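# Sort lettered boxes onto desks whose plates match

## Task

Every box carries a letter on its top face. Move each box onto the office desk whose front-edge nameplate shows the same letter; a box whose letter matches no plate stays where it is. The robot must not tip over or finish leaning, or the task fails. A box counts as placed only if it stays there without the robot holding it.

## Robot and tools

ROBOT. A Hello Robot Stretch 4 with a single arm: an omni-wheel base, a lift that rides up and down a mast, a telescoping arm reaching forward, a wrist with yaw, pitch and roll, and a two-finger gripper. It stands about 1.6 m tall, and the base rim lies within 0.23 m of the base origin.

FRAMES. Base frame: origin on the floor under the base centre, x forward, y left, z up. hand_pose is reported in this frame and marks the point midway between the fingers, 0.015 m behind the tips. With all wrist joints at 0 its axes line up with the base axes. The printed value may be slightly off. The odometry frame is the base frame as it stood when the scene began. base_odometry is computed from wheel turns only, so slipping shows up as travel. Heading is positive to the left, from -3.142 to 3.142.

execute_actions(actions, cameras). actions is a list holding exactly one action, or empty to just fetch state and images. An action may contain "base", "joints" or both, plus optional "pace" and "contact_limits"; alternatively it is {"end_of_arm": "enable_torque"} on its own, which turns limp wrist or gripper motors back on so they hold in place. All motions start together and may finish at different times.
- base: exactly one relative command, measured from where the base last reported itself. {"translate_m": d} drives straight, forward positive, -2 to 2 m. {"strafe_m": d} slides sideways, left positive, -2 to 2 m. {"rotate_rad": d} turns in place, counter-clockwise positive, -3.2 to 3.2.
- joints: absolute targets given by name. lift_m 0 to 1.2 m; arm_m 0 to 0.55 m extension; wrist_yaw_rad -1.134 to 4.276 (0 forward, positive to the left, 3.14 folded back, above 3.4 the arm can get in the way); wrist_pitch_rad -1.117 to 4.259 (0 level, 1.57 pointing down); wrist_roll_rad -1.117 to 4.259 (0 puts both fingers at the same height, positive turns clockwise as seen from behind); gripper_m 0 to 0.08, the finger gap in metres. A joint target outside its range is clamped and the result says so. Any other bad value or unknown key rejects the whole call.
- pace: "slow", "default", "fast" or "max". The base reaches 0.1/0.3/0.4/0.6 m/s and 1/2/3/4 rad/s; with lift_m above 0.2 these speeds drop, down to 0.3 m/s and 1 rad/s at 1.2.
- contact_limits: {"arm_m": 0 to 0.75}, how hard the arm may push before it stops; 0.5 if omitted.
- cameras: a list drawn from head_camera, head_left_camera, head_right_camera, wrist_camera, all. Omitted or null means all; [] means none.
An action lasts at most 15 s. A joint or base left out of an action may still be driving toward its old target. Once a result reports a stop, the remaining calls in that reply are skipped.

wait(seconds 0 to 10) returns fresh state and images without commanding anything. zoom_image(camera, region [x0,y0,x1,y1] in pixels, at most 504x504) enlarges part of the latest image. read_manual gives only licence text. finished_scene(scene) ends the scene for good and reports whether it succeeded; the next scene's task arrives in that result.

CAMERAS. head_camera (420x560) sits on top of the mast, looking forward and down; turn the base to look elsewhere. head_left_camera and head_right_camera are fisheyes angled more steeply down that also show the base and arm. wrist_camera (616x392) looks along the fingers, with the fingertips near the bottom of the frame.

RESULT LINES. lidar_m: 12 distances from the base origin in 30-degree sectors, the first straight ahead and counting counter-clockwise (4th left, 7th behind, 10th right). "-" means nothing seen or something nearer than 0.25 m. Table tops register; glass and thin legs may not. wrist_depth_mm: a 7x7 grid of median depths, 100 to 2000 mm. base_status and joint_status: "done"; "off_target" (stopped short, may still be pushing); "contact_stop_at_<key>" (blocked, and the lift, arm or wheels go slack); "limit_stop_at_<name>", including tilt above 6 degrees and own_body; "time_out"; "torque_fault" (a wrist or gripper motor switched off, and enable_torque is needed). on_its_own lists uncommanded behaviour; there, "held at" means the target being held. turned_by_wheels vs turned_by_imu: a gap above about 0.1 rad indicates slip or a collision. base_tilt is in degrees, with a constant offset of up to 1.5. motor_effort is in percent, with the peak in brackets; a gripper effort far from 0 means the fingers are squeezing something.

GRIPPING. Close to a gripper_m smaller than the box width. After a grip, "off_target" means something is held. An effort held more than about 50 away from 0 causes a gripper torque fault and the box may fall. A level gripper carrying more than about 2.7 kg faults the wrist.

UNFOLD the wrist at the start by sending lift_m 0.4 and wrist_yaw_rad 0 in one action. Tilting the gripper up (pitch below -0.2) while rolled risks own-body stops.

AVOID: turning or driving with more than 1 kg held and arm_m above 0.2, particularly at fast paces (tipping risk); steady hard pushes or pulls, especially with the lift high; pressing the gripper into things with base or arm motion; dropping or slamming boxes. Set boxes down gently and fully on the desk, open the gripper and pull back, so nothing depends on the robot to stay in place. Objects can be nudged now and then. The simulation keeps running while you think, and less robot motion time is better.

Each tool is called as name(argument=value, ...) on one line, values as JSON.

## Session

execute_actions(actions=[{"joints":{"lift_m":0.4,"wrist_yaw_rad":0}}], cameras=["head_camera","head_left_camera"])

Scene clock: 2.47 s.
base_odometry: x=+0.000 y=+0.000 heading=+0.000 (m, m, rad; odometry frame)
turned_by_wheels: +0.000 (rad since the last result)
turned_by_imu: -0.001 (rad since the last result)
base_tilt: forward=+0.4 right=+0.4 (deg)
lidar_m: 0.90 0.97 1.48 2.13 1.01 0.81 0.81 0.86 0.80 0.79 0.86 0.91
base_status: not commanded
joint_positions: lift_m=+0.400 arm_m=-0.002 wrist_yaw_rad=+0.000 wrist_pitch_rad=+0.020 wrist_roll_rad=-0.007 gripper_m=+0.040
joint_status: all done
motor_effort: lift_m=+24(27) arm_m=-1(1) wrist_yaw_rad=-2(6) wrist_pitch_rad=-6(6) wrist_roll_rad=+0(0) gripper_m=+0(1) wheel_0=+0(0) wheel_1=+0(0) wheel_2=+0(0) (%)
hand_pose: x=+0.3817 y=-0.0873 z=+0.5737 quat_wxyz=(+1.000, -0.003, +0.010, +0.000) (m; base frame)
wrist_depth_mm: 759 732 707 676 654 627 615 / 759 732 707 683 661 640 615 / 768 732 707 683 661 640 621 / 768 732 715 699 668 647 627 / 778 741 723 691 668 647 627 / 788 759 135 691 156 640 634 / - - - 699 - - 627
pictures: head_camera, head_left_camera
Images, in order (width x height): head_camera 420x560, head_left_camera 420x672.

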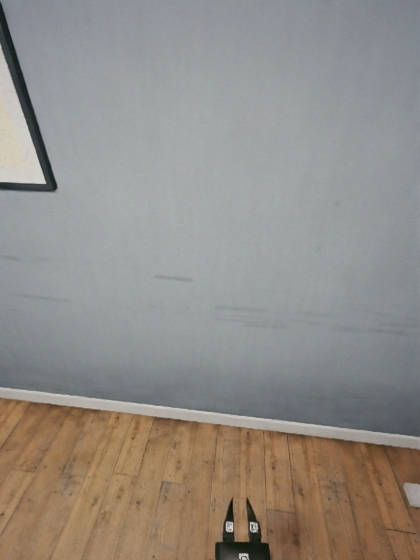

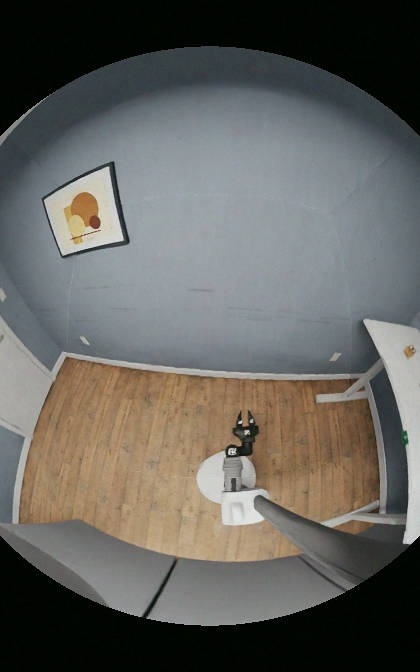

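execute_actions(actions=[{"base":{"rotate_rad":-1.7}}], cameras=["head_camera","head_left_camera"])

Scene clock: 5.67 s.
base_odometry: x=+0.000 y=+0.000 heading=-1.700 (m, m, rad; odometry frame)
turned_by_wheels: -1.700 (rad since the last result)
turned_by_imu: -1.662 (rad since the last result)
base_tilt: forward=+0.4 right=+0.3 (deg)
lidar_m: 0.78 0.82 0.94 0.90 0.94 1.30 2.14 1.17 0.83 0.79 0.82 0.84
base_status: done
joint_positions: lift_m=+0.400 arm_m=-0.002 wrist_yaw_rad=+0.000 wrist_pitch_rad=+0.020 wrist_roll_rad=-0.007 gripper_m=+0.040
joint_status: not commanded
motor_effort: lift_m=+22(24) arm_m=-1(1) wrist_yaw_rad=-1(2) wrist_pitch_rad=-6(8) wrist_roll_rad=-1(0) gripper_m=-1(1) wheel_0=+0(5) wheel_1=-1(6) wheel_2=-2(7) (%)
hand_pose: x=+0.3817 y=-0.0874 z=+0.5738 quat_wxyz=(+1.000, -0.003, +0.010, +0.000) (m; base frame)
wrist_depth_mm: 768 741 759 750 715 691 691 / 931 1160 1160 1160 976 891 1008 / 1336 1336 1366 1366 1308 1255 1078 / 1336 1366 1366 1366 1336 1281 1060 / 1366 1366 1366 1366 1336 1308 1060 / 1366 1366 135 1366 156 1229 1042 / - - - 1336 - - 991
pictures: head_camera, head_left_camera
Images, in order (width x height): head_camera 420x560, head_left_camera 420x672.

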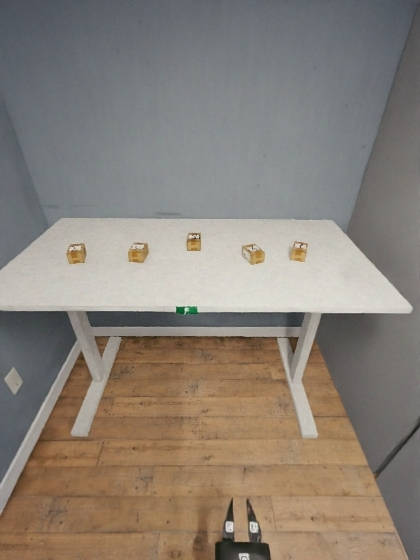

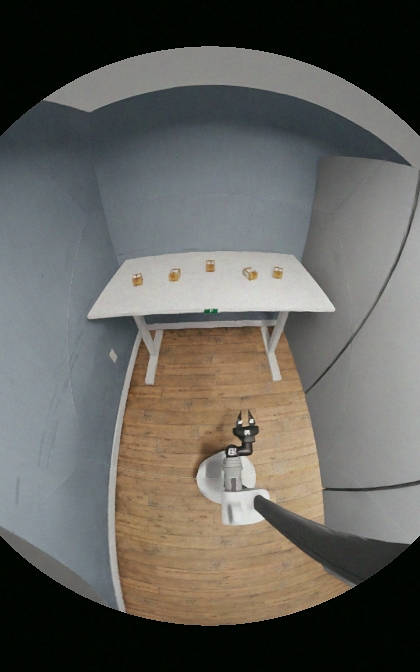

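zoom_image(camera="head_camera", region=[55, 225, 215, 320])

zoom_image(camera="head_camera", region=[170, 225, 330, 320])

Region (55, 225, 215, 320) of head_camera's 420x560 image, scaled by 3.150, with more detail than that image has; it fills the top 299 rows of this view, and the rest is white.

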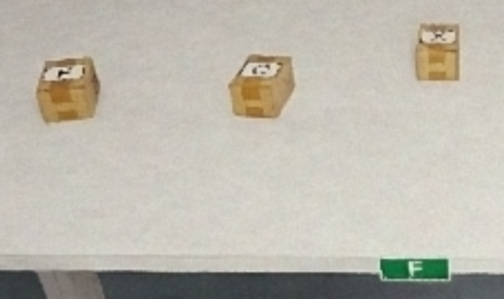

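Region (170, 225, 330, 320) of head_camera's 420x560 image, scaled by 3.150, with more detail than that image has; it fills the top 299 rows of this view, and the rest is white.

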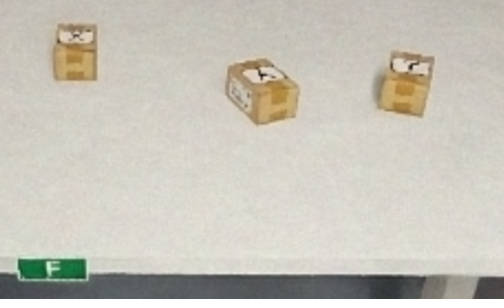

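Move closer to read the letters.

execute_actions(actions=[{"base":{"translate_m":0.4},"joints":{"lift_m":0.9}}], cameras=["head_camera","wrist_camera"])

Scene clock: 12.10 s.
base_odometry: x=-0.052 y=-0.397 heading=-1.700 (m, m, rad; odometry frame)
turned_by_wheels: +0.000 (rad since the last result)
turned_by_imu: -0.003 (rad since the last result)
base_tilt: forward=+0.4 right=+0.3 (deg)
lidar_m: 0.41 0.42 0.57 0.91 0.95 1.31 2.53 1.15 0.82 0.78 0.59 0.42
base_status: done
joint_positions: lift_m=+0.900 arm_m=-0.002 wrist_yaw_rad=+0.000 wrist_pitch_rad=+0.020 wrist_roll_rad=-0.007 gripper_m=+0.040
joint_status: all done
motor_effort: lift_m=+24(18) arm_m=-1(1) wrist_yaw_rad=-1(2) wrist_pitch_rad=-6(6) wrist_roll_rad=+0(0) gripper_m=+1(0) wheel_0=+1(3) wheel_1=+0(2) wheel_2=+1(7) (%)
hand_pose: x=+0.3817 y=-0.0874 z=+1.0737 quat_wxyz=(+1.000, -0.003, +0.010, +0.000) (m; base frame)
wrist_depth_mm: 960 946 946 946 931 931 931 / 960 960 946 946 931 946 931 / 960 960 960 946 946 946 931 / 976 976 960 960 960 946 946 / 798 854 878 946 946 960 946 / 466 521 135 521 156 508 473 / - - - 384 - - -
pictures: head_camera, wrist_camera
Images, in order (width x height): head_camera 420x560, wrist_camera 616x392.

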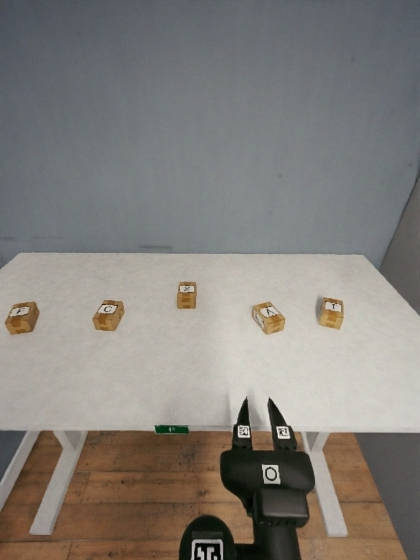

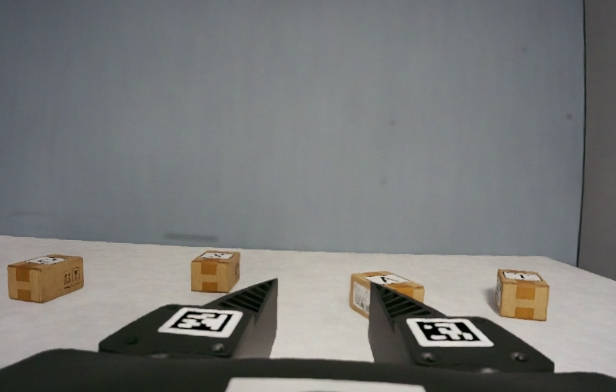

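zoom_image(camera="head_camera", region=[0, 270, 210, 340])

zoom_image(camera="head_camera", region=[160, 270, 370, 340])

Region (0, 270, 210, 340) of head_camera's 420x560 image, scaled by 2.400, with more detail than that image has.

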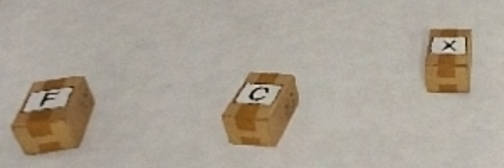

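Region (160, 270, 370, 340) of head_camera's 420x560 image, scaled by 2.400, with more detail than that image has.

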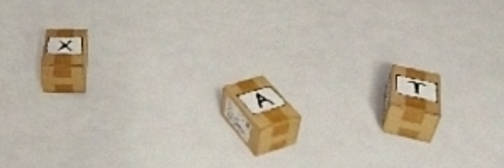

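execute_actions(actions=[{"base":{"translate_m":-0.4}}], cameras=[])

execute_actions(actions=[{"base":{"rotate_rad":3.2}}], cameras=["head_camera"])

Scene clock: 19.00 s.
base_odometry: x=+0.000 y=+0.000 heading=-1.700 (m, m, rad; odometry frame)
turned_by_wheels: +0.000 (rad since the last result)
turned_by_imu: -0.001 (rad since the last result)
base_tilt: forward=+0.4 right=+0.3 (deg)
lidar_m: 0.79 0.84 0.94 0.90 0.94 1.26 2.12 1.16 0.80 0.78 0.82 0.84
base_status: done
joint_positions: lift_m=+0.900 arm_m=-0.002 wrist_yaw_rad=+0.000 wrist_pitch_rad=+0.020 wrist_roll_rad=-0.007 gripper_m=+0.040
joint_status: not commanded
motor_effort: lift_m=+23(24) arm_m=-1(1) wrist_yaw_rad=-1(1) wrist_pitch_rad=-8(8) wrist_roll_rad=+0(0) gripper_m=-1(0) wheel_0=-1(5) wheel_1=-1(5) wheel_2=-2(8) (%)
hand_pose: x=+0.3817 y=-0.0874 z=+1.0737 quat_wxyz=(+1.000, -0.003, +0.010, +0.000) (m; base frame)
wrist_depth_mm: 1308 1336 1336 1366 1308 1308 1078 / 1336 1336 1308 1336 1336 1308 1078 / 1366 1366 1336 1336 1336 1336 1078 / 1366 1366 1366 1366 1336 1336 1078 / 809 842 891 946 866 976 991 / 976 603 135 634 156 580 647 / - - - 1366 - - 991
pictures: none
No camera images: the call's "cameras" was empty. Leave "cameras" out to get every camera's image.

Scene clock: 21.97 s.
base_odometry: x=+0.000 y=+0.000 heading=+1.499 (m, m, rad; odometry frame)
turned_by_wheels: +3.200 (rad since the last result)
turned_by_imu: +3.125 (rad since the last result)
base_tilt: forward=+0.4 right=+0.3 (deg)
lidar_m: 2.13 1.09 0.81 0.79 0.84 0.86 0.80 0.86 0.93 0.90 0.95 1.31
base_status: done
joint_positions: lift_m=+0.900 arm_m=-0.002 wrist_yaw_rad=+0.000 wrist_pitch_rad=+0.020 wrist_roll_rad=-0.007 gripper_m=+0.040
joint_status: not commanded
motor_effort: lift_m=+22(23) arm_m=-1(1) wrist_yaw_rad=-1(2) wrist_pitch_rad=-8(7) wrist_roll_rad=+0(0) gripper_m=+0(1) wheel_0=-1(6) wheel_1=-1(6) wheel_2=+0(5) (%)
hand_pose: x=+0.3818 y=-0.0874 z=+1.0738 quat_wxyz=(+1.000, -0.003, +0.010, +0.000) (m; base frame)
wrist_depth_mm: - 1921 1921 1863 1808 1808 1366 / - 1983 1921 1808 1808 1808 1366 / - 1921 1983 1863 1863 1863 1308 / - - 1921 1863 1863 1808 1308 / - - 1983 1921 1921 1808 1308 / - - 135 1921 156 1808 1336 / - - - 1921 - - 1281
pictures: head_camera
Images, in order (width x height): head_camera 420x560.

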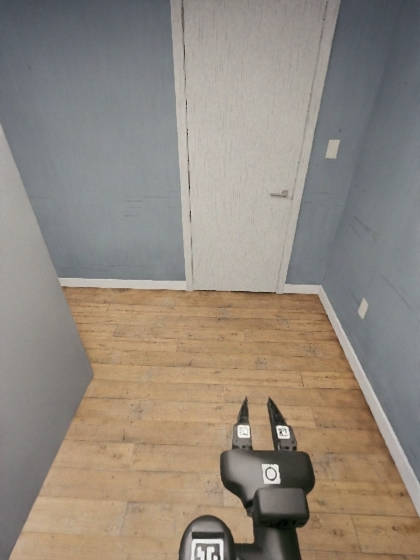

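Gap on the left at far end. Drive to 0.5 from the wall.

execute_actions(actions=[{"base":{"translate_m":1.6}}], cameras=[])

execute_actions(actions=[{"base":{"rotate_rad":1.6}}], cameras=["head_camera"])

Scene clock: 31.40 s.
base_odometry: x=+0.114 y=+1.596 heading=+1.500 (m, m, rad; odometry frame)
turned_by_wheels: +0.000 (rad since the last result)
turned_by_imu: -0.009 (rad since the last result)
base_tilt: forward=+0.4 right=+0.3 (deg)
lidar_m: 0.52 0.56 0.84 2.46 0.84 1.11 2.81 1.31 0.98 0.95 0.70 0.56
base_status: done
joint_positions: lift_m=+0.900 arm_m=-0.002 wrist_yaw_rad=+0.000 wrist_pitch_rad=+0.020 wrist_roll_rad=-0.007 gripper_m=+0.040
joint_status: not commanded
motor_effort: lift_m=+22(22) arm_m=-1(1) wrist_yaw_rad=-1(1) wrist_pitch_rad=-6(5) wrist_roll_rad=+0(0) gripper_m=+0(1) wheel_0=+1(6) wheel_1=+1(5) wheel_2=+1(8) (%)
hand_pose: x=+0.3818 y=-0.0874 z=+1.0738 quat_wxyz=(+1.000, -0.003, +0.010, +0.000) (m; base frame)
wrist_depth_mm: 330 325 320 317 312 306 303 / 332 327 322 319 314 309 304 / 334 330 325 319 317 310 306 / 338 334 327 322 317 312 309 / 338 334 329 324 319 314 310 / 340 336 135 325 156 315 312 / - - - 325 - - -
pictures: none
No camera images: the call's "cameras" was empty. Leave "cameras" out to get every camera's image.

Scene clock: 33.53 s.
base_odometry: x=+0.114 y=+1.596 heading=+3.100 (m, m, rad; odometry frame)
turned_by_wheels: +1.600 (rad since the last result)
turned_by_imu: +1.562 (rad since the last result)
base_tilt: forward=+0.4 right=+0.3 (deg)
lidar_m: 1.25 0.83 1.13 2.43 1.31 0.98 0.96 0.68 0.56 0.53 0.56 0.85
base_status: done
joint_positions: lift_m=+0.900 arm_m=-0.002 wrist_yaw_rad=+0.000 wrist_pitch_rad=+0.020 wrist_roll_rad=-0.007 gripper_m=+0.040
joint_status: not commanded
motor_effort: lift_m=+22(22) arm_m=-1(1) wrist_yaw_rad=-1(2) wrist_pitch_rad=-4(6) wrist_roll_rad=+0(0) gripper_m=-1(1) wheel_0=+0(6) wheel_1=+0(6) wheel_2=-1(7) (%)
hand_pose: x=+0.3818 y=-0.0874 z=+1.0738 quat_wxyz=(+1.000, -0.003, +0.010, +0.000) (m; base frame)
wrist_depth_mm: 559 768 - - - 1281 831 / 569 798 - - - 1308 842 / 574 809 - - - 1308 842 / 585 809 - - - 1281 842 / 585 809 - - - 1229 831 / 585 768 136 - 156 1118 809 / - - - - - - 759
pictures: head_camera
Images, in order (width x height): head_camera 420x560.

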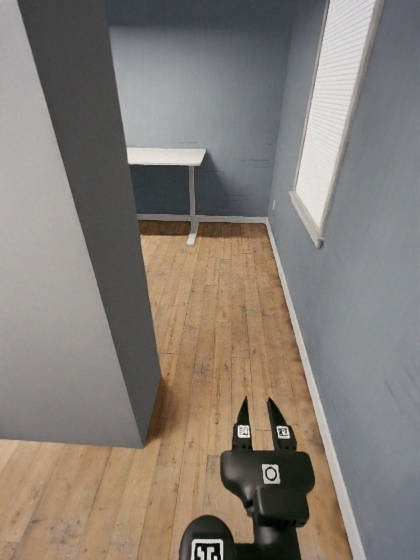

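execute_actions(actions=[{"base":{"translate_m":1.0}}], cameras=[])

Scene clock: 41.20 s.
base_odometry: x=-0.885 y=+1.638 heading=+3.100 (m, m, rad; odometry frame)
turned_by_wheels: +0.000 (rad since the last result)
turned_by_imu: -0.006 (rad since the last result)
base_tilt: forward=+0.4 right=+0.3 (deg)
lidar_m: 1.98 2.11 0.33 0.31 0.34 2.02 1.96 0.83 0.63 0.58 0.64 0.87
base_status: done
joint_positions: lift_m=+0.900 arm_m=-0.002 wrist_yaw_rad=+0.000 wrist_pitch_rad=+0.020 wrist_roll_rad=-0.007 gripper_m=+0.040
joint_status: not commanded
motor_effort: lift_m=+22(22) arm_m=-1(1) wrist_yaw_rad=-1(0) wrist_pitch_rad=-6(6) wrist_roll_rad=+0(0) gripper_m=-1(2) wheel_0=+1(5) wheel_1=+1(7) wheel_2=+1(7) (%)
hand_pose: x=+0.3818 y=-0.0874 z=+1.0738 quat_wxyz=(+1.000, -0.003, +0.010, +0.000) (m; base frame)
wrist_depth_mm: - - - - - 1366 904 / - - - - - 1397 904 / - - - - - 1397 904 / - - - - - 1397 904 / - - - - - 1366 891 / - - 135 - 157 1160 866 / - - - - - - 831
pictures: none
No camera images: the call's "cameras" was empty. Leave "cameras" out to get every camera's image.

Close to the left; shift right.

execute_actions(actions=[{"base":{"strafe_m":-0.12}}], cameras=[])

execute_actions(actions=[{"base":{"translate_m":0.8}}], cameras=["head_camera"])

Scene clock: 45.37 s.
base_odometry: x=-0.880 y=+1.758 heading=+3.100 (m, m, rad; odometry frame)
turned_by_wheels: +0.000 (rad since the last result)
turned_by_imu: -0.002 (rad since the last result)
base_tilt: forward=+0.4 right=+0.3 (deg)
lidar_m: 2.02 2.08 0.46 0.43 0.46 2.03 1.57 0.65 0.50 0.49 0.52 0.76
base_status: done
joint_positions: lift_m=+0.900 arm_m=-0.002 wrist_yaw_rad=+0.000 wrist_pitch_rad=+0.020 wrist_roll_rad=-0.007 gripper_m=+0.040
joint_status: not commanded
motor_effort: lift_m=+22(22) arm_m=-1(1) wrist_yaw_rad=-1(1) wrist_pitch_rad=-7(8) wrist_roll_rad=+0(0) gripper_m=+0(0) wheel_0=+0(9) wheel_1=+2(8) wheel_2=+0(2) (%)
hand_pose: x=+0.3818 y=-0.0874 z=+1.0738 quat_wxyz=(+1.000, -0.003, +0.010, +0.000) (m; base frame)
wrist_depth_mm: - - - - - 1078 699 / - - - - - 1098 707 / - - - - - 1078 707 / - - - - - 1078 707 / - - - - - 1060 691 / - - 135 - 156 904 676 / - - - - - - 627
pictures: none
No camera images: the call's "cameras" was empty. Leave "cameras" out to get every camera's image.

Scene clock: 49.50 s.
base_odometry: x=-1.679 y=+1.791 heading=+3.100 (m, m, rad; odometry frame)
turned_by_wheels: +0.000 (rad since the last result)
turned_by_imu: -0.004 (rad since the last result)
base_tilt: forward=+0.4 right=+0.3 (deg)
lidar_m: 1.20 1.24 1.79 1.99 0.80 0.72 1.72 0.73 0.51 0.49 0.51 0.75
base_status: done
joint_positions: lift_m=+0.900 arm_m=-0.002 wrist_yaw_rad=+0.000 wrist_pitch_rad=+0.020 wrist_roll_rad=-0.007 gripper_m=+0.040
joint_status: not commanded
motor_effort: lift_m=+22(22) arm_m=-1(1) wrist_yaw_rad=-1(2) wrist_pitch_rad=-7(6) wrist_roll_rad=+0(0) gripper_m=-2(1) wheel_0=+0(8) wheel_1=+0(5) wheel_2=+0(7) (%)
hand_pose: x=+0.3818 y=-0.0874 z=+1.0738 quat_wxyz=(+1.000, -0.003, +0.010, +0.000) (m; base frame)
wrist_depth_mm: 1808 1756 1756 1708 1618 1182 768 / 1863 1756 1756 1708 1708 1182 778 / 1808 1808 1756 1708 1708 1182 768 / 1863 1756 1708 1756 1708 1182 778 / 1863 1808 1808 1708 1708 1138 759 / 1863 1808 136 1756 156 1025 750 / - - - 1756 - - 715
pictures: head_camera
Images, in order (width x height): head_camera 420x560.

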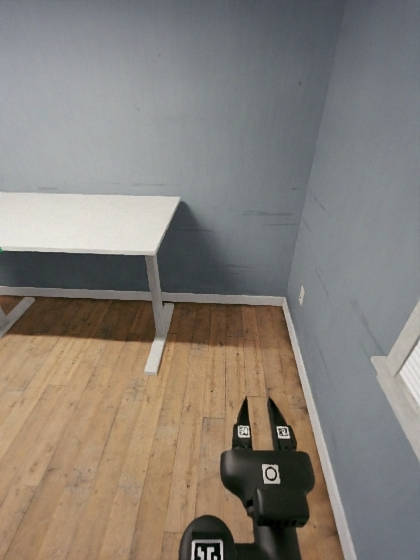

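execute_actions(actions=[{"base":{"strafe_m":0.6}}], cameras=["head_camera","head_left_camera"])

Scene clock: 54.50 s.
base_odometry: x=-1.704 y=+1.191 heading=+3.100 (m, m, rad; odometry frame)
turned_by_wheels: +0.000 (rad since the last result)
turned_by_imu: +0.000 (rad since the last result)
base_tilt: forward=+0.4 right=+0.3 (deg)
lidar_m: 1.19 1.27 1.91 1.84 0.74 0.56 0.55 0.57 1.16 1.08 1.14 1.23
base_status: done
joint_positions: lift_m=+0.900 arm_m=-0.002 wrist_yaw_rad=+0.000 wrist_pitch_rad=+0.020 wrist_roll_rad=-0.007 gripper_m=+0.040
joint_status: not commanded
motor_effort: lift_m=+22(22) arm_m=-1(1) wrist_yaw_rad=+0(1) wrist_pitch_rad=-5(8) wrist_roll_rad=+0(0) gripper_m=+0(1) wheel_0=+1(9) wheel_1=-1(9) wheel_2=-1(0) (%)
hand_pose: x=+0.3818 y=-0.0874 z=+1.0738 quat_wxyz=(+1.000, -0.003, +0.010, +0.000) (m; base frame)
wrist_depth_mm: 1863 1808 1756 1756 1708 1661 1618 / 1808 1808 1808 1756 1708 1708 1618 / 1863 1808 1808 1756 1708 1708 1708 / 1863 1808 1808 1756 1708 1661 1708 / 1430 1808 1308 1336 1756 1708 1661 / 1863 1863 135 1808 156 1756 1661 / - - - 1808 - - 1618
pictures: head_camera, head_left_camera
Images, in order (width x height): head_camera 420x560, head_left_camera 420x672.

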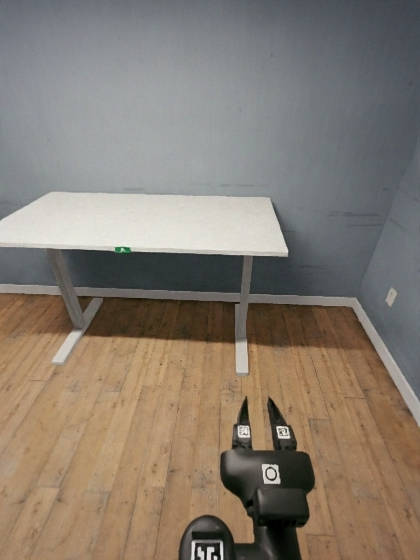

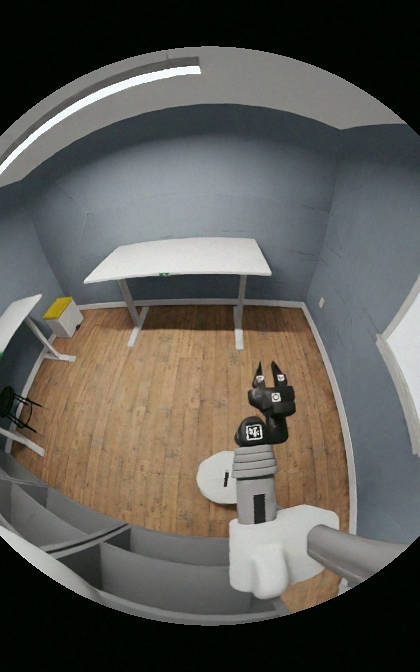

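zoom_image(camera="head_camera", region=[100, 238, 150, 262])

Region (100, 238, 150, 262) of head_camera's 420x560 image, scaled by 10.080, with more detail than that image has; it fills the top 242 rows of this view, and the rest is white.

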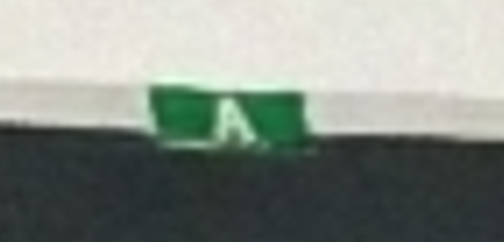

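A. Now the left desk.

execute_actions(actions=[{"base":{"rotate_rad":1.6}}], cameras=["head_camera"])

Scene clock: 60.37 s.
base_odometry: x=-1.704 y=+1.191 heading=-1.583 (m, m, rad; odometry frame)
turned_by_wheels: +1.600 (rad since the last result)
turned_by_imu: +1.561 (rad since the last result)
base_tilt: forward=+0.4 right=+0.3 (deg)
lidar_m: 1.71 0.73 0.56 0.53 1.53 1.15 1.10 1.15 1.22 1.18 1.26 1.86
base_status: done
joint_positions: lift_m=+0.900 arm_m=-0.002 wrist_yaw_rad=+0.000 wrist_pitch_rad=+0.020 wrist_roll_rad=-0.007 gripper_m=+0.040
joint_status: not commanded
motor_effort: lift_m=+22(22) arm_m=-1(1) wrist_yaw_rad=-1(2) wrist_pitch_rad=-6(6) wrist_roll_rad=+0(0) gripper_m=+0(2) wheel_0=-1(5) wheel_1=-1(6) wheel_2=+2(8) (%)
hand_pose: x=+0.3818 y=-0.0874 z=+1.0738 quat_wxyz=(+1.000, -0.003, +0.010, +0.000) (m; base frame)
wrist_depth_mm: 798 1430 1983 - - - - / 1098 1308 - - - - - / 1308 1464 - - - - - / 1281 1464 - - - - - / 1205 1464 - - - - - / 1336 1464 135 - 156 - - / - - - - - - -
pictures: head_camera
Images, in order (width x height): head_camera 420x560.

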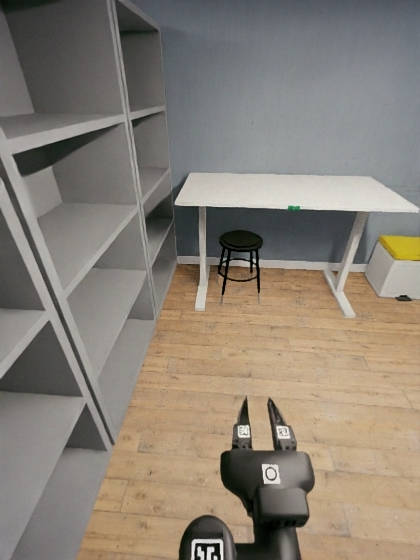

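zoom_image(camera="head_camera", region=[275, 198, 315, 218])

Region (275, 198, 315, 218) of head_camera's 420x560 image, scaled by 12.600, with more detail than that image has.

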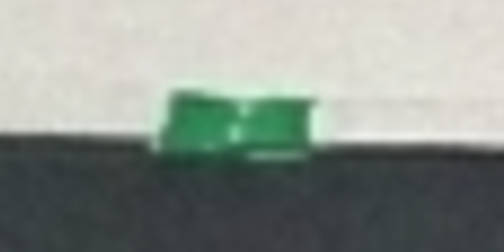

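Unclear; get closer and use the wrist camera.

execute_actions(actions=[{"base":{"translate_m":0.8}}], cameras=["head_camera"])

Scene clock: 67.47 s.
base_odometry: x=-1.714 y=+0.391 heading=-1.583 (m, m, rad; odometry frame)
turned_by_wheels: +0.000 (rad since the last result)
turned_by_imu: -0.005 (rad since the last result)
base_tilt: forward=+0.4 right=+0.3 (deg)
lidar_m: 1.01 0.65 0.51 0.47 0.53 0.77 1.93 1.98 1.29 1.24 1.43 1.05
base_status: done
joint_positions: lift_m=+0.900 arm_m=-0.002 wrist_yaw_rad=+0.000 wrist_pitch_rad=+0.020 wrist_roll_rad=-0.007 gripper_m=+0.040
joint_status: not commanded
motor_effort: lift_m=+22(22) arm_m=-1(1) wrist_yaw_rad=-2(1) wrist_pitch_rad=-8(6) wrist_roll_rad=+0(0) gripper_m=+1(1) wheel_0=+0(5) wheel_1=+1(4) wheel_2=+0(8) (%)
hand_pose: x=+0.3818 y=-0.0874 z=+1.0738 quat_wxyz=(+1.000, -0.003, +0.010, +0.000) (m; base frame)
wrist_depth_mm: 676 1537 1576 1537 1537 1464 1430 / 707 1160 1576 1537 1537 1499 1464 / 715 1576 1618 1537 1537 1499 1430 / 715 1576 1618 1576 1537 1499 1464 / 723 1618 1078 946 960 976 991 / 723 1618 135 1576 156 1499 1499 / - - - 1618 - - 1499
pictures: head_camera
Images, in order (width x height): head_camera 420x560.

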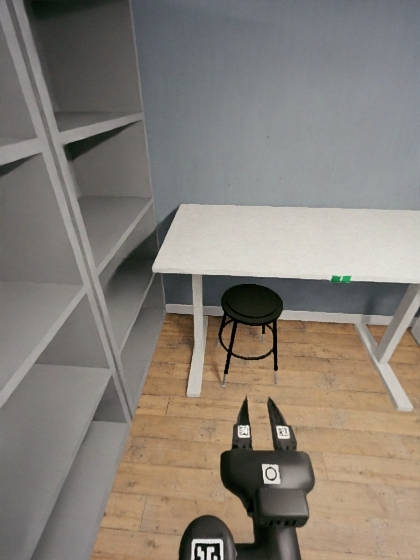

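zoom_image(camera="head_camera", region=[322, 268, 362, 290])

Region (322, 268, 362, 290) of head_camera's 420x560 image, scaled by 12.600, with more detail than that image has; it fills the top 277 rows of this view, and the rest is white.

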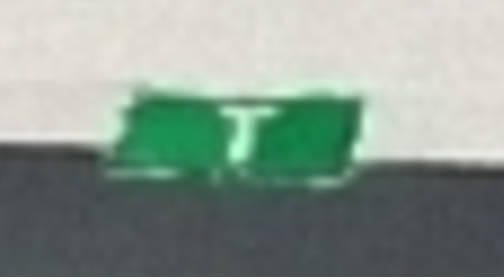

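execute_actions(actions=[{"base":{"translate_m":-1.42},"joints":{"gripper_m":0.08}}], cameras=[])

execute_actions(actions=[{"base":{"rotate_rad":1.6}}], cameras=["head_camera"])

Scene clock: 77.97 s.
base_odometry: x=-1.697 y=+1.811 heading=-1.583 (m, m, rad; odometry frame)
turned_by_wheels: +0.000 (rad since the last result)
turned_by_imu: +0.000 (rad since the last result)
base_tilt: forward=+0.4 right=+0.3 (deg)
lidar_m: 1.86 0.78 0.74 1.62 0.68 0.49 0.48 0.50 0.71 1.20 1.23 1.77
base_status: done
joint_positions: lift_m=+0.900 arm_m=-0.002 wrist_yaw_rad=+0.000 wrist_pitch_rad=+0.020 wrist_roll_rad=-0.007 gripper_m=+0.080
joint_status: all done
motor_effort: lift_m=+22(22) arm_m=-1(1) wrist_yaw_rad=-1(1) wrist_pitch_rad=-7(4) wrist_roll_rad=+0(1) gripper_m=-1(1) wheel_0=+0(6) wheel_1=-1(5) wheel_2=-2(7) (%)
hand_pose: x=+0.3818 y=-0.0874 z=+1.0738 quat_wxyz=(+1.000, -0.003, +0.010, +0.000) (m; base frame)
wrist_depth_mm: 866 1118 - - - - - / 1118 1118 - - - - - / 1160 1138 - - - - - / 1160 1138 - - - - - / 1182 1160 - - - - - / 1205 1138 149 - - - - / - - - - - - -
pictures: none
No camera images: the call's "cameras" was empty. Leave "cameras" out to get every camera's image.

Scene clock: 80.07 s.
base_odometry: x=-1.697 y=+1.811 heading=+0.017 (m, m, rad; odometry frame)
turned_by_wheels: +1.600 (rad since the last result)
turned_by_imu: +1.563 (rad since the last result)
base_tilt: forward=+0.4 right=+0.3 (deg)
lidar_m: 1.48 0.67 0.50 0.47 0.50 0.79 1.20 1.22 1.92 1.73 0.75 0.73
base_status: done
joint_positions: lift_m=+0.900 arm_m=-0.002 wrist_yaw_rad=+0.000 wrist_pitch_rad=+0.020 wrist_roll_rad=-0.007 gripper_m=+0.080
joint_status: not commanded
motor_effort: lift_m=+22(22) arm_m=-1(1) wrist_yaw_rad=-1(2) wrist_pitch_rad=-6(7) wrist_roll_rad=+0(1) gripper_m=+2(1) wheel_0=-1(5) wheel_1=+1(5) wheel_2=+1(9) (%)
hand_pose: x=+0.3818 y=-0.0874 z=+1.0738 quat_wxyz=(+1.000, -0.003, +0.010, +0.000) (m; base frame)
wrist_depth_mm: 683 917 1499 - - - 676 / 691 946 1499 - - - 683 / 699 960 1537 - - - 676 / 707 976 1576 - - - 676 / 715 960 1576 - - - 668 / 676 866 149 - - - 634 / - - 878 - - - -
pictures: head_camera
Images, in order (width x height): head_camera 420x560.

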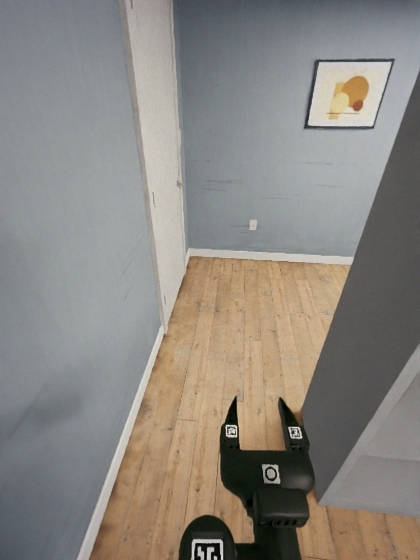

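execute_actions(actions=[{"base":{"translate_m":0.8}}], cameras=[])

Scene clock: 85.73 s.
base_odometry: x=-0.897 y=+1.825 heading=+0.017 (m, m, rad; odometry frame)
turned_by_wheels: +0.000 (rad since the last result)
turned_by_imu: -0.005 (rad since the last result)
base_tilt: forward=+0.4 right=+0.3 (deg)
lidar_m: 1.24 0.56 0.45 0.43 0.47 0.72 2.76 2.18 0.50 0.48 0.53 2.02
base_status: done
joint_positions: lift_m=+0.900 arm_m=-0.002 wrist_yaw_rad=+0.000 wrist_pitch_rad=+0.020 wrist_roll_rad=-0.007 gripper_m=+0.080
joint_status: not commanded
motor_effort: lift_m=+22(22) arm_m=-1(1) wrist_yaw_rad=-2(1) wrist_pitch_rad=-8(5) wrist_roll_rad=+0(0) gripper_m=-1(2) wheel_0=+2(5) wheel_1=+1(5) wheel_2=+1(10) (%)
hand_pose: x=+0.3818 y=-0.0874 z=+1.0738 quat_wxyz=(+1.000, -0.003, +0.010, +0.000) (m; base frame)
wrist_depth_mm: 574 788 1308 1708 1661 1576 1618 / 574 798 1336 1708 1708 1618 1618 / 585 820 1366 1756 1661 1661 1576 / 585 820 1366 1756 1708 1661 1618 / 591 831 1397 1756 1708 1661 1618 / 591 741 149 1808 1708 891 1618 / - - 778 1808 1756 - -
pictures: none
No camera images: the call's "cameras" was empty. Leave "cameras" out to get every camera's image.

execute_actions(actions=[{"base":{"translate_m":0.85}}], cameras=[])

execute_actions(actions=[{"base":{"rotate_rad":-1.6}}], cameras=[])

execute_actions(actions=[{"base":{"translate_m":1.6}}], cameras=["head_camera"])

Scene clock: 92.53 s.
base_odometry: x=-0.047 y=+1.839 heading=+0.017 (m, m, rad; odometry frame)
turned_by_wheels: +0.000 (rad since the last result)
turned_by_imu: -0.006 (rad since the last result)
base_tilt: forward=+0.4 right=+0.3 (deg)
lidar_m: 1.09 0.44 0.34 0.32 0.38 0.58 3.78 0.81 0.89 2.58 1.46 1.15
base_status: done
joint_positions: lift_m=+0.900 arm_m=-0.002 wrist_yaw_rad=+0.000 wrist_pitch_rad=+0.020 wrist_roll_rad=-0.007 gripper_m=+0.080
joint_status: not commanded
motor_effort: lift_m=+22(22) arm_m=-1(2) wrist_yaw_rad=-2(2) wrist_pitch_rad=-6(6) wrist_roll_rad=-1(0) gripper_m=-1(1) wheel_0=+0(4) wheel_1=-2(4) wheel_2=+0(9) (%)
hand_pose: x=+0.3818 y=-0.0874 z=+1.0738 quat_wxyz=(+1.000, -0.003, +0.010, +0.000) (m; base frame)
wrist_depth_mm: 488 691 931 891 866 842 820 / 492 707 931 904 878 842 831 / 500 723 931 904 878 854 831 / 508 732 946 917 878 866 842 / 508 741 931 917 904 866 842 / 484 609 149 931 891 504 854 / - - 544 931 891 - -
pictures: none
No camera images: the call's "cameras" was empty. Leave "cameras" out to get every camera's image.

Scene clock: 94.63 s.
base_odometry: x=-0.047 y=+1.839 heading=-1.583 (m, m, rad; odometry frame)
turned_by_wheels: -1.600 (rad since the last result)
turned_by_imu: -1.564 (rad since the last result)
base_tilt: forward=+0.5 right=+0.3 (deg)
lidar_m: 2.59 1.51 1.17 1.14 0.45 0.35 0.33 0.39 0.54 1.85 0.82 0.89
base_status: done
joint_positions: lift_m=+0.900 arm_m=-0.002 wrist_yaw_rad=+0.000 wrist_pitch_rad=+0.020 wrist_roll_rad=-0.007 gripper_m=+0.080
joint_status: not commanded
motor_effort: lift_m=+22(22) arm_m=-2(1) wrist_yaw_rad=-1(3) wrist_pitch_rad=-6(4) wrist_roll_rad=-1(1) gripper_m=-1(1) wheel_0=+1(5) wheel_1=+0(6) wheel_2=+0(5) (%)
hand_pose: x=+0.3818 y=-0.0874 z=+1.0738 quat_wxyz=(+1.000, -0.003, +0.010, +0.000) (m; base frame)
wrist_depth_mm: 1430 - - - - 1336 878 / 1464 - - - - 1366 878 / 1464 - - - - 1366 878 / 1537 - - - - 1366 878 / 1537 - - - - 1336 866 / 1464 1863 149 - - 580 831 / - - - - - - -
pictures: none
No camera images: the call's "cameras" was empty. Leave "cameras" out to get every camera's image.

Scene clock: 101.43 s.
base_odometry: x=-0.066 y=+0.239 heading=-1.583 (m, m, rad; odometry frame)
turned_by_wheels: +0.000 (rad since the last result)
turned_by_imu: -0.008 (rad since the last result)
base_tilt: forward=+0.4 right=+0.3 (deg)
lidar_m: 0.99 1.07 1.07 1.02 1.10 1.60 1.95 0.91 0.68 0.66 0.70 1.03
base_status: done
joint_positions: lift_m=+0.900 arm_m=-0.002 wrist_yaw_rad=+0.000 wrist_pitch_rad=+0.020 wrist_roll_rad=-0.007 gripper_m=+0.080
joint_status: not commanded
motor_effort: lift_m=+22(22) arm_m=-1(1) wrist_yaw_rad=-1(1) wrist_pitch_rad=-6(6) wrist_roll_rad=+0(0) gripper_m=+0(0) wheel_0=-1(6) wheel_1=-1(3) wheel_2=+2(8) (%)
hand_pose: x=+0.3818 y=-0.0874 z=+1.0738 quat_wxyz=(+1.000, -0.003, +0.010, +0.000) (m; base frame)
wrist_depth_mm: 1336 1618 1576 1537 1499 1464 1042 / 1366 1576 1537 1537 1537 1464 1042 / 1366 1661 1576 1499 1499 1464 1042 / 1397 1576 1576 1537 1537 1499 1060 / 1118 1008 1025 931 960 976 960 / 1308 1661 149 1576 1537 615 960 / - - 878 1576 1537 - -
pictures: head_camera
Images, in order (width x height): head_camera 420x560.

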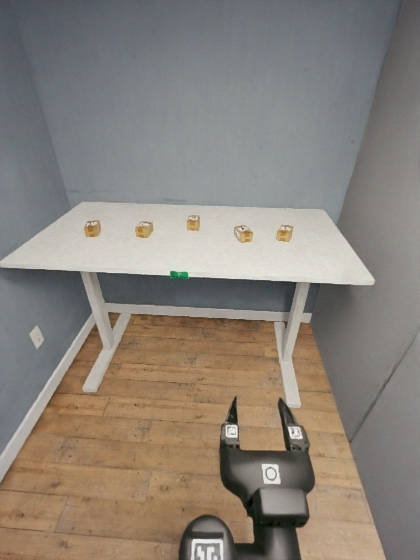

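execute_actions(actions=[{"base":{"rotate_rad":-0.1},"joints":{"lift_m":0.836}}], cameras=[])

execute_actions(actions=[{"base":{"translate_m":0.45}}], cameras=["head_camera","wrist_camera"])

Scene clock: 106.00 s.
base_odometry: x=-0.066 y=+0.240 heading=-1.683 (m, m, rad; odometry frame)
turned_by_wheels: -0.100 (rad since the last result)
turned_by_imu: -0.100 (rad since the last result)
base_tilt: forward=+0.5 right=+0.3 (deg)
lidar_m: 1.00 1.04 1.08 1.02 1.07 1.41 1.91 1.01 0.69 0.65 0.69 0.91
base_status: done
joint_positions: lift_m=+0.836 arm_m=-0.002 wrist_yaw_rad=+0.000 wrist_pitch_rad=+0.020 wrist_roll_rad=-0.007 gripper_m=+0.080
joint_status: all done
motor_effort: lift_m=+14(22) arm_m=-1(1) wrist_yaw_rad=-1(1) wrist_pitch_rad=-8(6) wrist_roll_rad=+0(0) gripper_m=+2(2) wheel_0=+1(4) wheel_1=-1(4) wheel_2=-2(3) (%)
hand_pose: x=+0.3818 y=-0.0874 z=+1.0104 quat_wxyz=(+1.000, -0.003, +0.010, +0.000) (m; base frame)
wrist_depth_mm: 1537 1499 1499 1499 1537 1229 842 / 1499 1537 1537 1499 1576 1229 854 / 1537 1537 1499 1537 1537 1229 866 / 1255 1576 1537 1537 1576 1229 842 / 1182 1537 1537 1576 1138 1042 842 / 1182 1618 149 1576 1576 554 809 / - - 866 1618 1205 - -
pictures: none
No camera images: the call's "cameras" was empty. Leave "cameras" out to get every camera's image.

Scene clock: 108.97 s.
base_odometry: x=-0.116 y=-0.208 heading=-1.683 (m, m, rad; odometry frame)
turned_by_wheels: +0.000 (rad since the last result)
turned_by_imu: -0.002 (rad since the last result)
base_tilt: forward=+0.4 right=+0.4 (deg)
lidar_m: 0.55 0.58 0.78 1.03 1.08 1.44 2.38 0.97 0.69 0.64 0.67 0.59
base_status: done
joint_positions: lift_m=+0.836 arm_m=-0.002 wrist_yaw_rad=+0.000 wrist_pitch_rad=+0.020 wrist_roll_rad=-0.007 gripper_m=+0.080
joint_status: not commanded
motor_effort: lift_m=+15(15) arm_m=-1(2) wrist_yaw_rad=-2(1) wrist_pitch_rad=-7(5) wrist_roll_rad=+0(0) gripper_m=+1(0) wheel_0=+2(6) wheel_1=+1(3) wheel_2=+2(8) (%)
hand_pose: x=+0.3818 y=-0.0874 z=+1.0104 quat_wxyz=(+1.000, -0.003, +0.010, +0.000) (m; base frame)
wrist_depth_mm: 1098 1098 1098 1098 1098 1098 809 / 1098 1098 1098 1098 1118 1098 831 / 1098 1098 1118 1118 1098 1098 820 / 1118 1118 1118 1118 1138 1118 831 / 517 549 580 603 627 634 691 / 343 345 149 343 342 243 375 / - - 640 1138 1138 - -
pictures: head_camera, wrist_camera
Images, in order (width x height): head_camera 420x560, wrist_camera 616x392.

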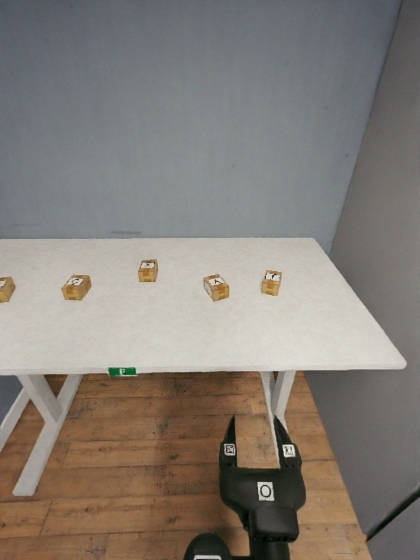

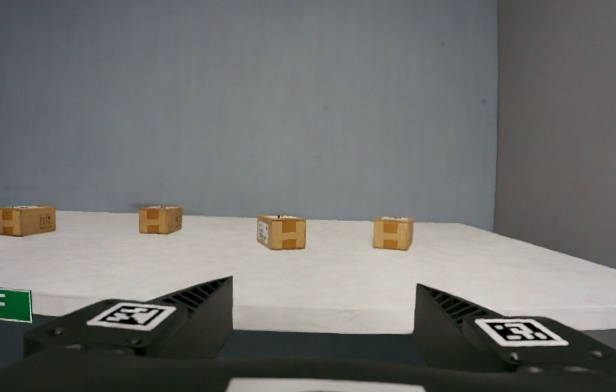

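execute_actions(actions=[{"base":{"strafe_m":-0.1},"joints":{"arm_m":0.25}}], cameras=["wrist_camera"])

Scene clock: 112.57 s.
base_odometry: x=-0.216 y=-0.197 heading=-1.683 (m, m, rad; odometry frame)
turned_by_wheels: +0.000 (rad since the last result)
turned_by_imu: -0.002 (rad since the last result)
base_tilt: forward=+0.4 right=+0.3 (deg)
lidar_m: 0.57 0.58 0.79 1.14 1.18 1.58 2.35 0.83 0.58 0.54 0.57 0.60
base_status: done
joint_positions: lift_m=+0.836 arm_m=+0.249 wrist_yaw_rad=+0.000 wrist_pitch_rad=+0.020 wrist_roll_rad=-0.007 gripper_m=+0.080
joint_status: all done
motor_effort: lift_m=+15(14) arm_m=+7(7) wrist_yaw_rad=-2(0) wrist_pitch_rad=-5(6) wrist_roll_rad=+0(0) gripper_m=+1(1) wheel_0=-1(9) wheel_1=+1(7) wheel_2=+1(0) (%)
hand_pose: x=+0.6324 y=-0.0874 z=+1.0104 quat_wxyz=(+1.000, -0.003, +0.010, +0.000) (m; base frame)
wrist_depth_mm: 854 854 842 854 854 854 661 / 866 866 854 866 854 854 668 / 866 866 866 866 866 866 668 / 866 866 878 866 878 866 668 / 480 433 500 508 530 621 640 / 322 338 149 332 310 240 368 / - - 192 253 246 - -
pictures: wrist_camera
Images, in order (width x height): wrist_camera 616x392.

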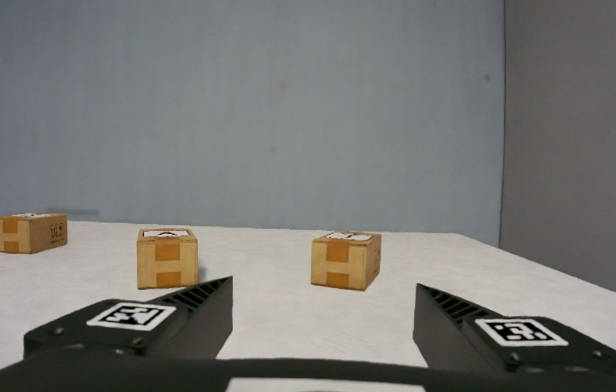

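execute_actions(actions=[{"base":{"strafe_m":-0.018},"joints":{"arm_m":0.37}}], cameras=["wrist_camera"])

Scene clock: 115.60 s.
base_odometry: x=-0.234 y=-0.194 heading=-1.683 (m, m, rad; odometry frame)
turned_by_wheels: +0.000 (rad since the last result)
turned_by_imu: -0.001 (rad since the last result)
base_tilt: forward=+0.5 right=+0.3 (deg)
lidar_m: 0.56 0.57 0.79 1.17 1.19 1.58 2.36 0.80 0.55 0.51 0.55 0.60
base_status: done
joint_positions: lift_m=+0.836 arm_m=+0.369 wrist_yaw_rad=+0.000 wrist_pitch_rad=+0.020 wrist_roll_rad=-0.007 gripper_m=+0.080
joint_status: all done
motor_effort: lift_m=+15(15) arm_m=+6(9) wrist_yaw_rad=-1(1) wrist_pitch_rad=-9(6) wrist_roll_rad=+0(0) gripper_m=+0(1) wheel_0=+0(8) wheel_1=+2(4) wheel_2=+0(3) (%)
hand_pose: x=+0.7524 y=-0.0874 z=+1.0104 quat_wxyz=(+1.000, -0.003, +0.010, +0.000) (m; base frame)
wrist_depth_mm: 741 741 741 750 741 741 627 / 741 741 741 741 741 741 634 / 750 741 750 750 750 750 634 / 750 750 759 750 750 759 634 / 436 539 569 580 609 621 615 / 248 257 149 277 285 239 366 / - - 191 252 246 - -
pictures: wrist_camera
Images, in order (width x height): wrist_camera 616x392.

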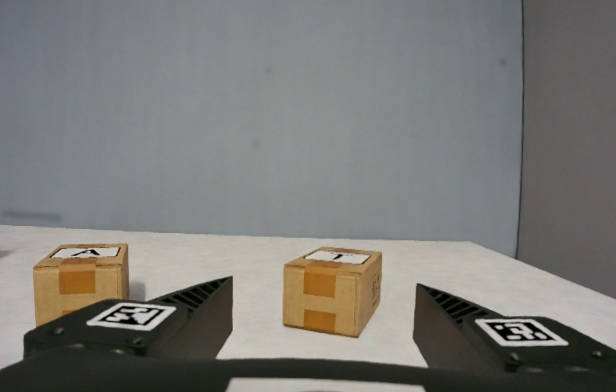

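Front ~0.25. Extend 0.12 more, grip.

execute_actions(actions=[{"joints":{"arm_m":0.49},"pace":"slow"}], cameras=[])

execute_actions(actions=[{"joints":{"gripper_m":0.03}}], cameras=[])

execute_actions(actions=[{"joints":{"lift_m":0.9}}], cameras=[])

execute_actions(actions=[{"joints":{"arm_m":0.0}}], cameras=["head_camera"])

Scene clock: 122.23 s.
base_odometry: x=-0.234 y=-0.194 heading=-1.683 (m, m, rad; odometry frame)
turned_by_wheels: +0.000 (rad since the last result)
turned_by_imu: -0.002 (rad since the last result)
base_tilt: forward=+0.4 right=+0.3 (deg)
lidar_m: 0.56 0.58 0.81 1.15 1.19 1.60 2.37 0.80 0.56 0.53 0.54 0.57
base_status: not commanded
joint_positions: lift_m=+0.836 arm_m=+0.489 wrist_yaw_rad=+0.000 wrist_pitch_rad=+0.020 wrist_roll_rad=-0.007 gripper_m=+0.080
joint_status: all done
motor_effort: lift_m=+15(15) arm_m=+7(8) wrist_yaw_rad=-1(1) wrist_pitch_rad=-8(8) wrist_roll_rad=+0(0) gripper_m=+1(1) wheel_0=+0(0) wheel_1=+2(2) wheel_2=+0(0) (%)
hand_pose: x=+0.8723 y=-0.0874 z=+1.0104 quat_wxyz=(+1.000, -0.003, +0.010, +0.000) (m; base frame)
wrist_depth_mm: 621 621 621 621 627 627 615 / 621 627 627 627 627 634 621 / 627 627 634 634 634 634 621 / 634 634 634 634 634 634 621 / 508 539 564 591 609 634 603 / 298 336 149 186 187 239 368 / - - 154 155 148 - -
pictures: none
No camera images: the call's "cameras" was empty. Leave "cameras" out to get every camera's image.

Scene clock: 123.37 s.
base_odometry: x=-0.234 y=-0.194 heading=-1.683 (m, m, rad; odometry frame)
turned_by_wheels: +0.000 (rad since the last result)
turned_by_imu: +0.000 (rad since the last result)
base_tilt: forward=+0.4 right=+0.3 (deg)
lidar_m: 0.56 0.58 0.79 1.15 1.20 1.60 2.38 0.81 0.56 0.54 0.55 0.59
base_status: not commanded
joint_positions: lift_m=+0.836 arm_m=+0.489 wrist_yaw_rad=+0.000 wrist_pitch_rad=+0.020 wrist_roll_rad=-0.007 gripper_m=+0.030
joint_status: all done
motor_effort: lift_m=+14(14) arm_m=+7(7) wrist_yaw_rad=-1(0) wrist_pitch_rad=-6(6) wrist_roll_rad=+0(0) gripper_m=-3(6) wheel_0=+0(0) wheel_1=+2(2) wheel_2=+0(0) (%)
hand_pose: x=+0.8723 y=-0.0874 z=+1.0104 quat_wxyz=(+1.000, -0.003, +0.010, +0.000) (m; base frame)
wrist_depth_mm: 621 621 621 621 621 621 615 / 627 621 627 627 627 634 615 / 627 627 634 634 634 634 621 / 634 634 640 634 634 640 627 / 508 539 564 591 609 634 609 / 278 315 136 171 157 336 334 / - - - 155 - - -
pictures: none
No camera images: the call's "cameras" was empty. Leave "cameras" out to get every camera's image.

Scene clock: 124.57 s.
base_odometry: x=-0.234 y=-0.194 heading=-1.683 (m, m, rad; odometry frame)
turned_by_wheels: +0.000 (rad since the last result)
turned_by_imu: +0.000 (rad since the last result)
base_tilt: forward=+0.4 right=+0.3 (deg)
lidar_m: 0.56 0.57 0.78 1.17 1.21 1.59 2.37 0.81 0.56 0.53 0.55 0.60
base_status: not commanded
joint_positions: lift_m=+0.900 arm_m=+0.489 wrist_yaw_rad=+0.000 wrist_pitch_rad=+0.020 wrist_roll_rad=-0.007 gripper_m=+0.030
joint_status: all done
motor_effort: lift_m=+24(26) arm_m=+7(7) wrist_yaw_rad=-1(0) wrist_pitch_rad=-8(5) wrist_roll_rad=+0(0) gripper_m=-3(3) wheel_0=+0(0) wheel_1=+2(2) wheel_2=+0(0) (%)
hand_pose: x=+0.8723 y=-0.0874 z=+1.0737 quat_wxyz=(+1.000, -0.003, +0.010, +0.000) (m; base frame)
wrist_depth_mm: 621 621 621 627 621 621 615 / 627 627 621 627 621 627 621 / 627 627 634 627 627 634 627 / 627 640 634 634 634 634 621 / 640 640 634 640 640 634 621 / 462 488 136 473 157 525 597 / - - - 379 - - -
pictures: none
No camera images: the call's "cameras" was empty. Leave "cameras" out to get every camera's image.

Scene clock: 127.07 s.
base_odometry: x=-0.234 y=-0.194 heading=-1.683 (m, m, rad; odometry frame)
turned_by_wheels: +0.000 (rad since the last result)
turned_by_imu: -0.001 (rad since the last result)
base_tilt: forward=+0.5 right=+0.3 (deg)
lidar_m: 0.55 0.58 0.80 1.17 1.21 1.60 2.36 0.80 0.56 0.53 0.55 0.59
base_status: not commanded
joint_positions: lift_m=+0.900 arm_m=+0.001 wrist_yaw_rad=+0.000 wrist_pitch_rad=+0.020 wrist_roll_rad=-0.007 gripper_m=+0.030
joint_status: all done
motor_effort: lift_m=+24(24) arm_m=-7(5) wrist_yaw_rad=-2(2) wrist_pitch_rad=-6(6) wrist_roll_rad=+0(0) gripper_m=-2(4) wheel_0=+0(0) wheel_1=+2(2) wheel_2=+0(0) (%)
hand_pose: x=+0.3847 y=-0.0874 z=+1.0737 quat_wxyz=(+1.000, -0.003, +0.010, +0.000) (m; base frame)
wrist_depth_mm: 1098 1098 1078 1118 1098 931 654 / 1118 1098 1098 1118 1098 960 661 / 1098 1118 1098 1118 1118 960 661 / 1118 1118 1118 1118 1118 946 654 / 798 759 891 809 976 866 654 / 466 496 136 480 157 530 609 / - - - 382 - - -
pictures: head_camera
Images, in order (width x height): head_camera 420x560.

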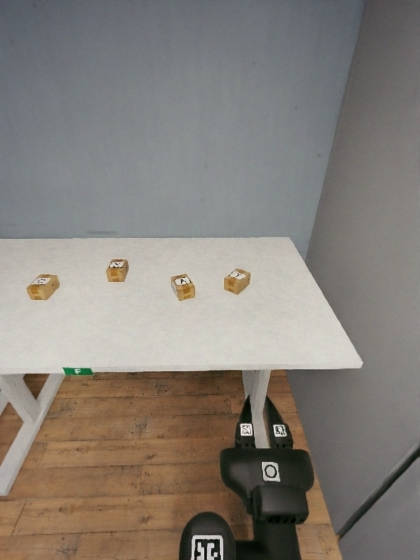

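execute_actions(actions=[{"base":{"translate_m":0.15},"joints":{"gripper_m":0.08,"arm_m":0.15,"lift_m":0.836}}], cameras=["head_camera","wrist_camera"])

Scene clock: 131.00 s.
base_odometry: x=-0.251 y=-0.344 heading=-1.683 (m, m, rad; odometry frame)
turned_by_wheels: +0.000 (rad since the last result)
turned_by_imu: -0.002 (rad since the last result)
base_tilt: forward=+0.4 right=+0.3 (deg)
lidar_m: 0.42 0.42 0.60 1.16 1.20 1.63 2.52 0.79 0.56 0.52 0.55 0.47
base_status: done
joint_positions: lift_m=+0.836 arm_m=+0.149 wrist_yaw_rad=+0.000 wrist_pitch_rad=+0.020 wrist_roll_rad=-0.007 gripper_m=+0.080
joint_status: all done
motor_effort: lift_m=+14(25) arm_m=+6(10) wrist_yaw_rad=-3(0) wrist_pitch_rad=-6(4) wrist_roll_rad=+0(0) gripper_m=+3(2) wheel_0=+0(4) wheel_1=+1(5) wheel_2=-1(9) (%)
hand_pose: x=+0.5324 y=-0.0874 z=+1.0104 quat_wxyz=(+1.000, -0.003, +0.010, +0.000) (m; base frame)
wrist_depth_mm: 798 809 809 798 809 798 634 / 809 809 809 809 809 820 640 / 809 820 820 820 831 820 640 / 820 820 820 820 820 820 640 / 508 330 574 373 615 627 615 / 324 315 149 336 310 241 373 / - - 192 254 248 - -
pictures: head_camera, wrist_camera
Images, in order (width x height): head_camera 420x560, wrist_camera 616x392.

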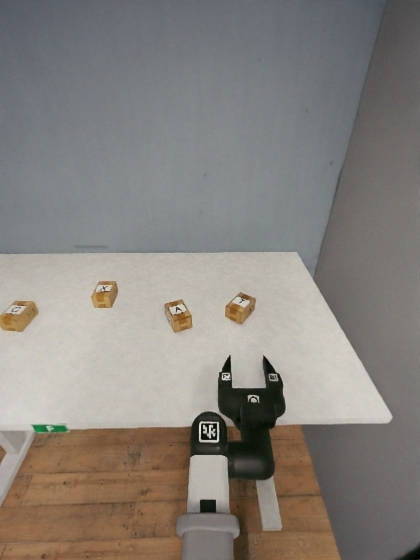

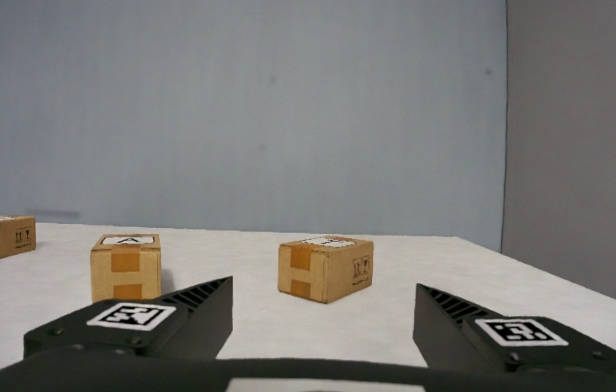

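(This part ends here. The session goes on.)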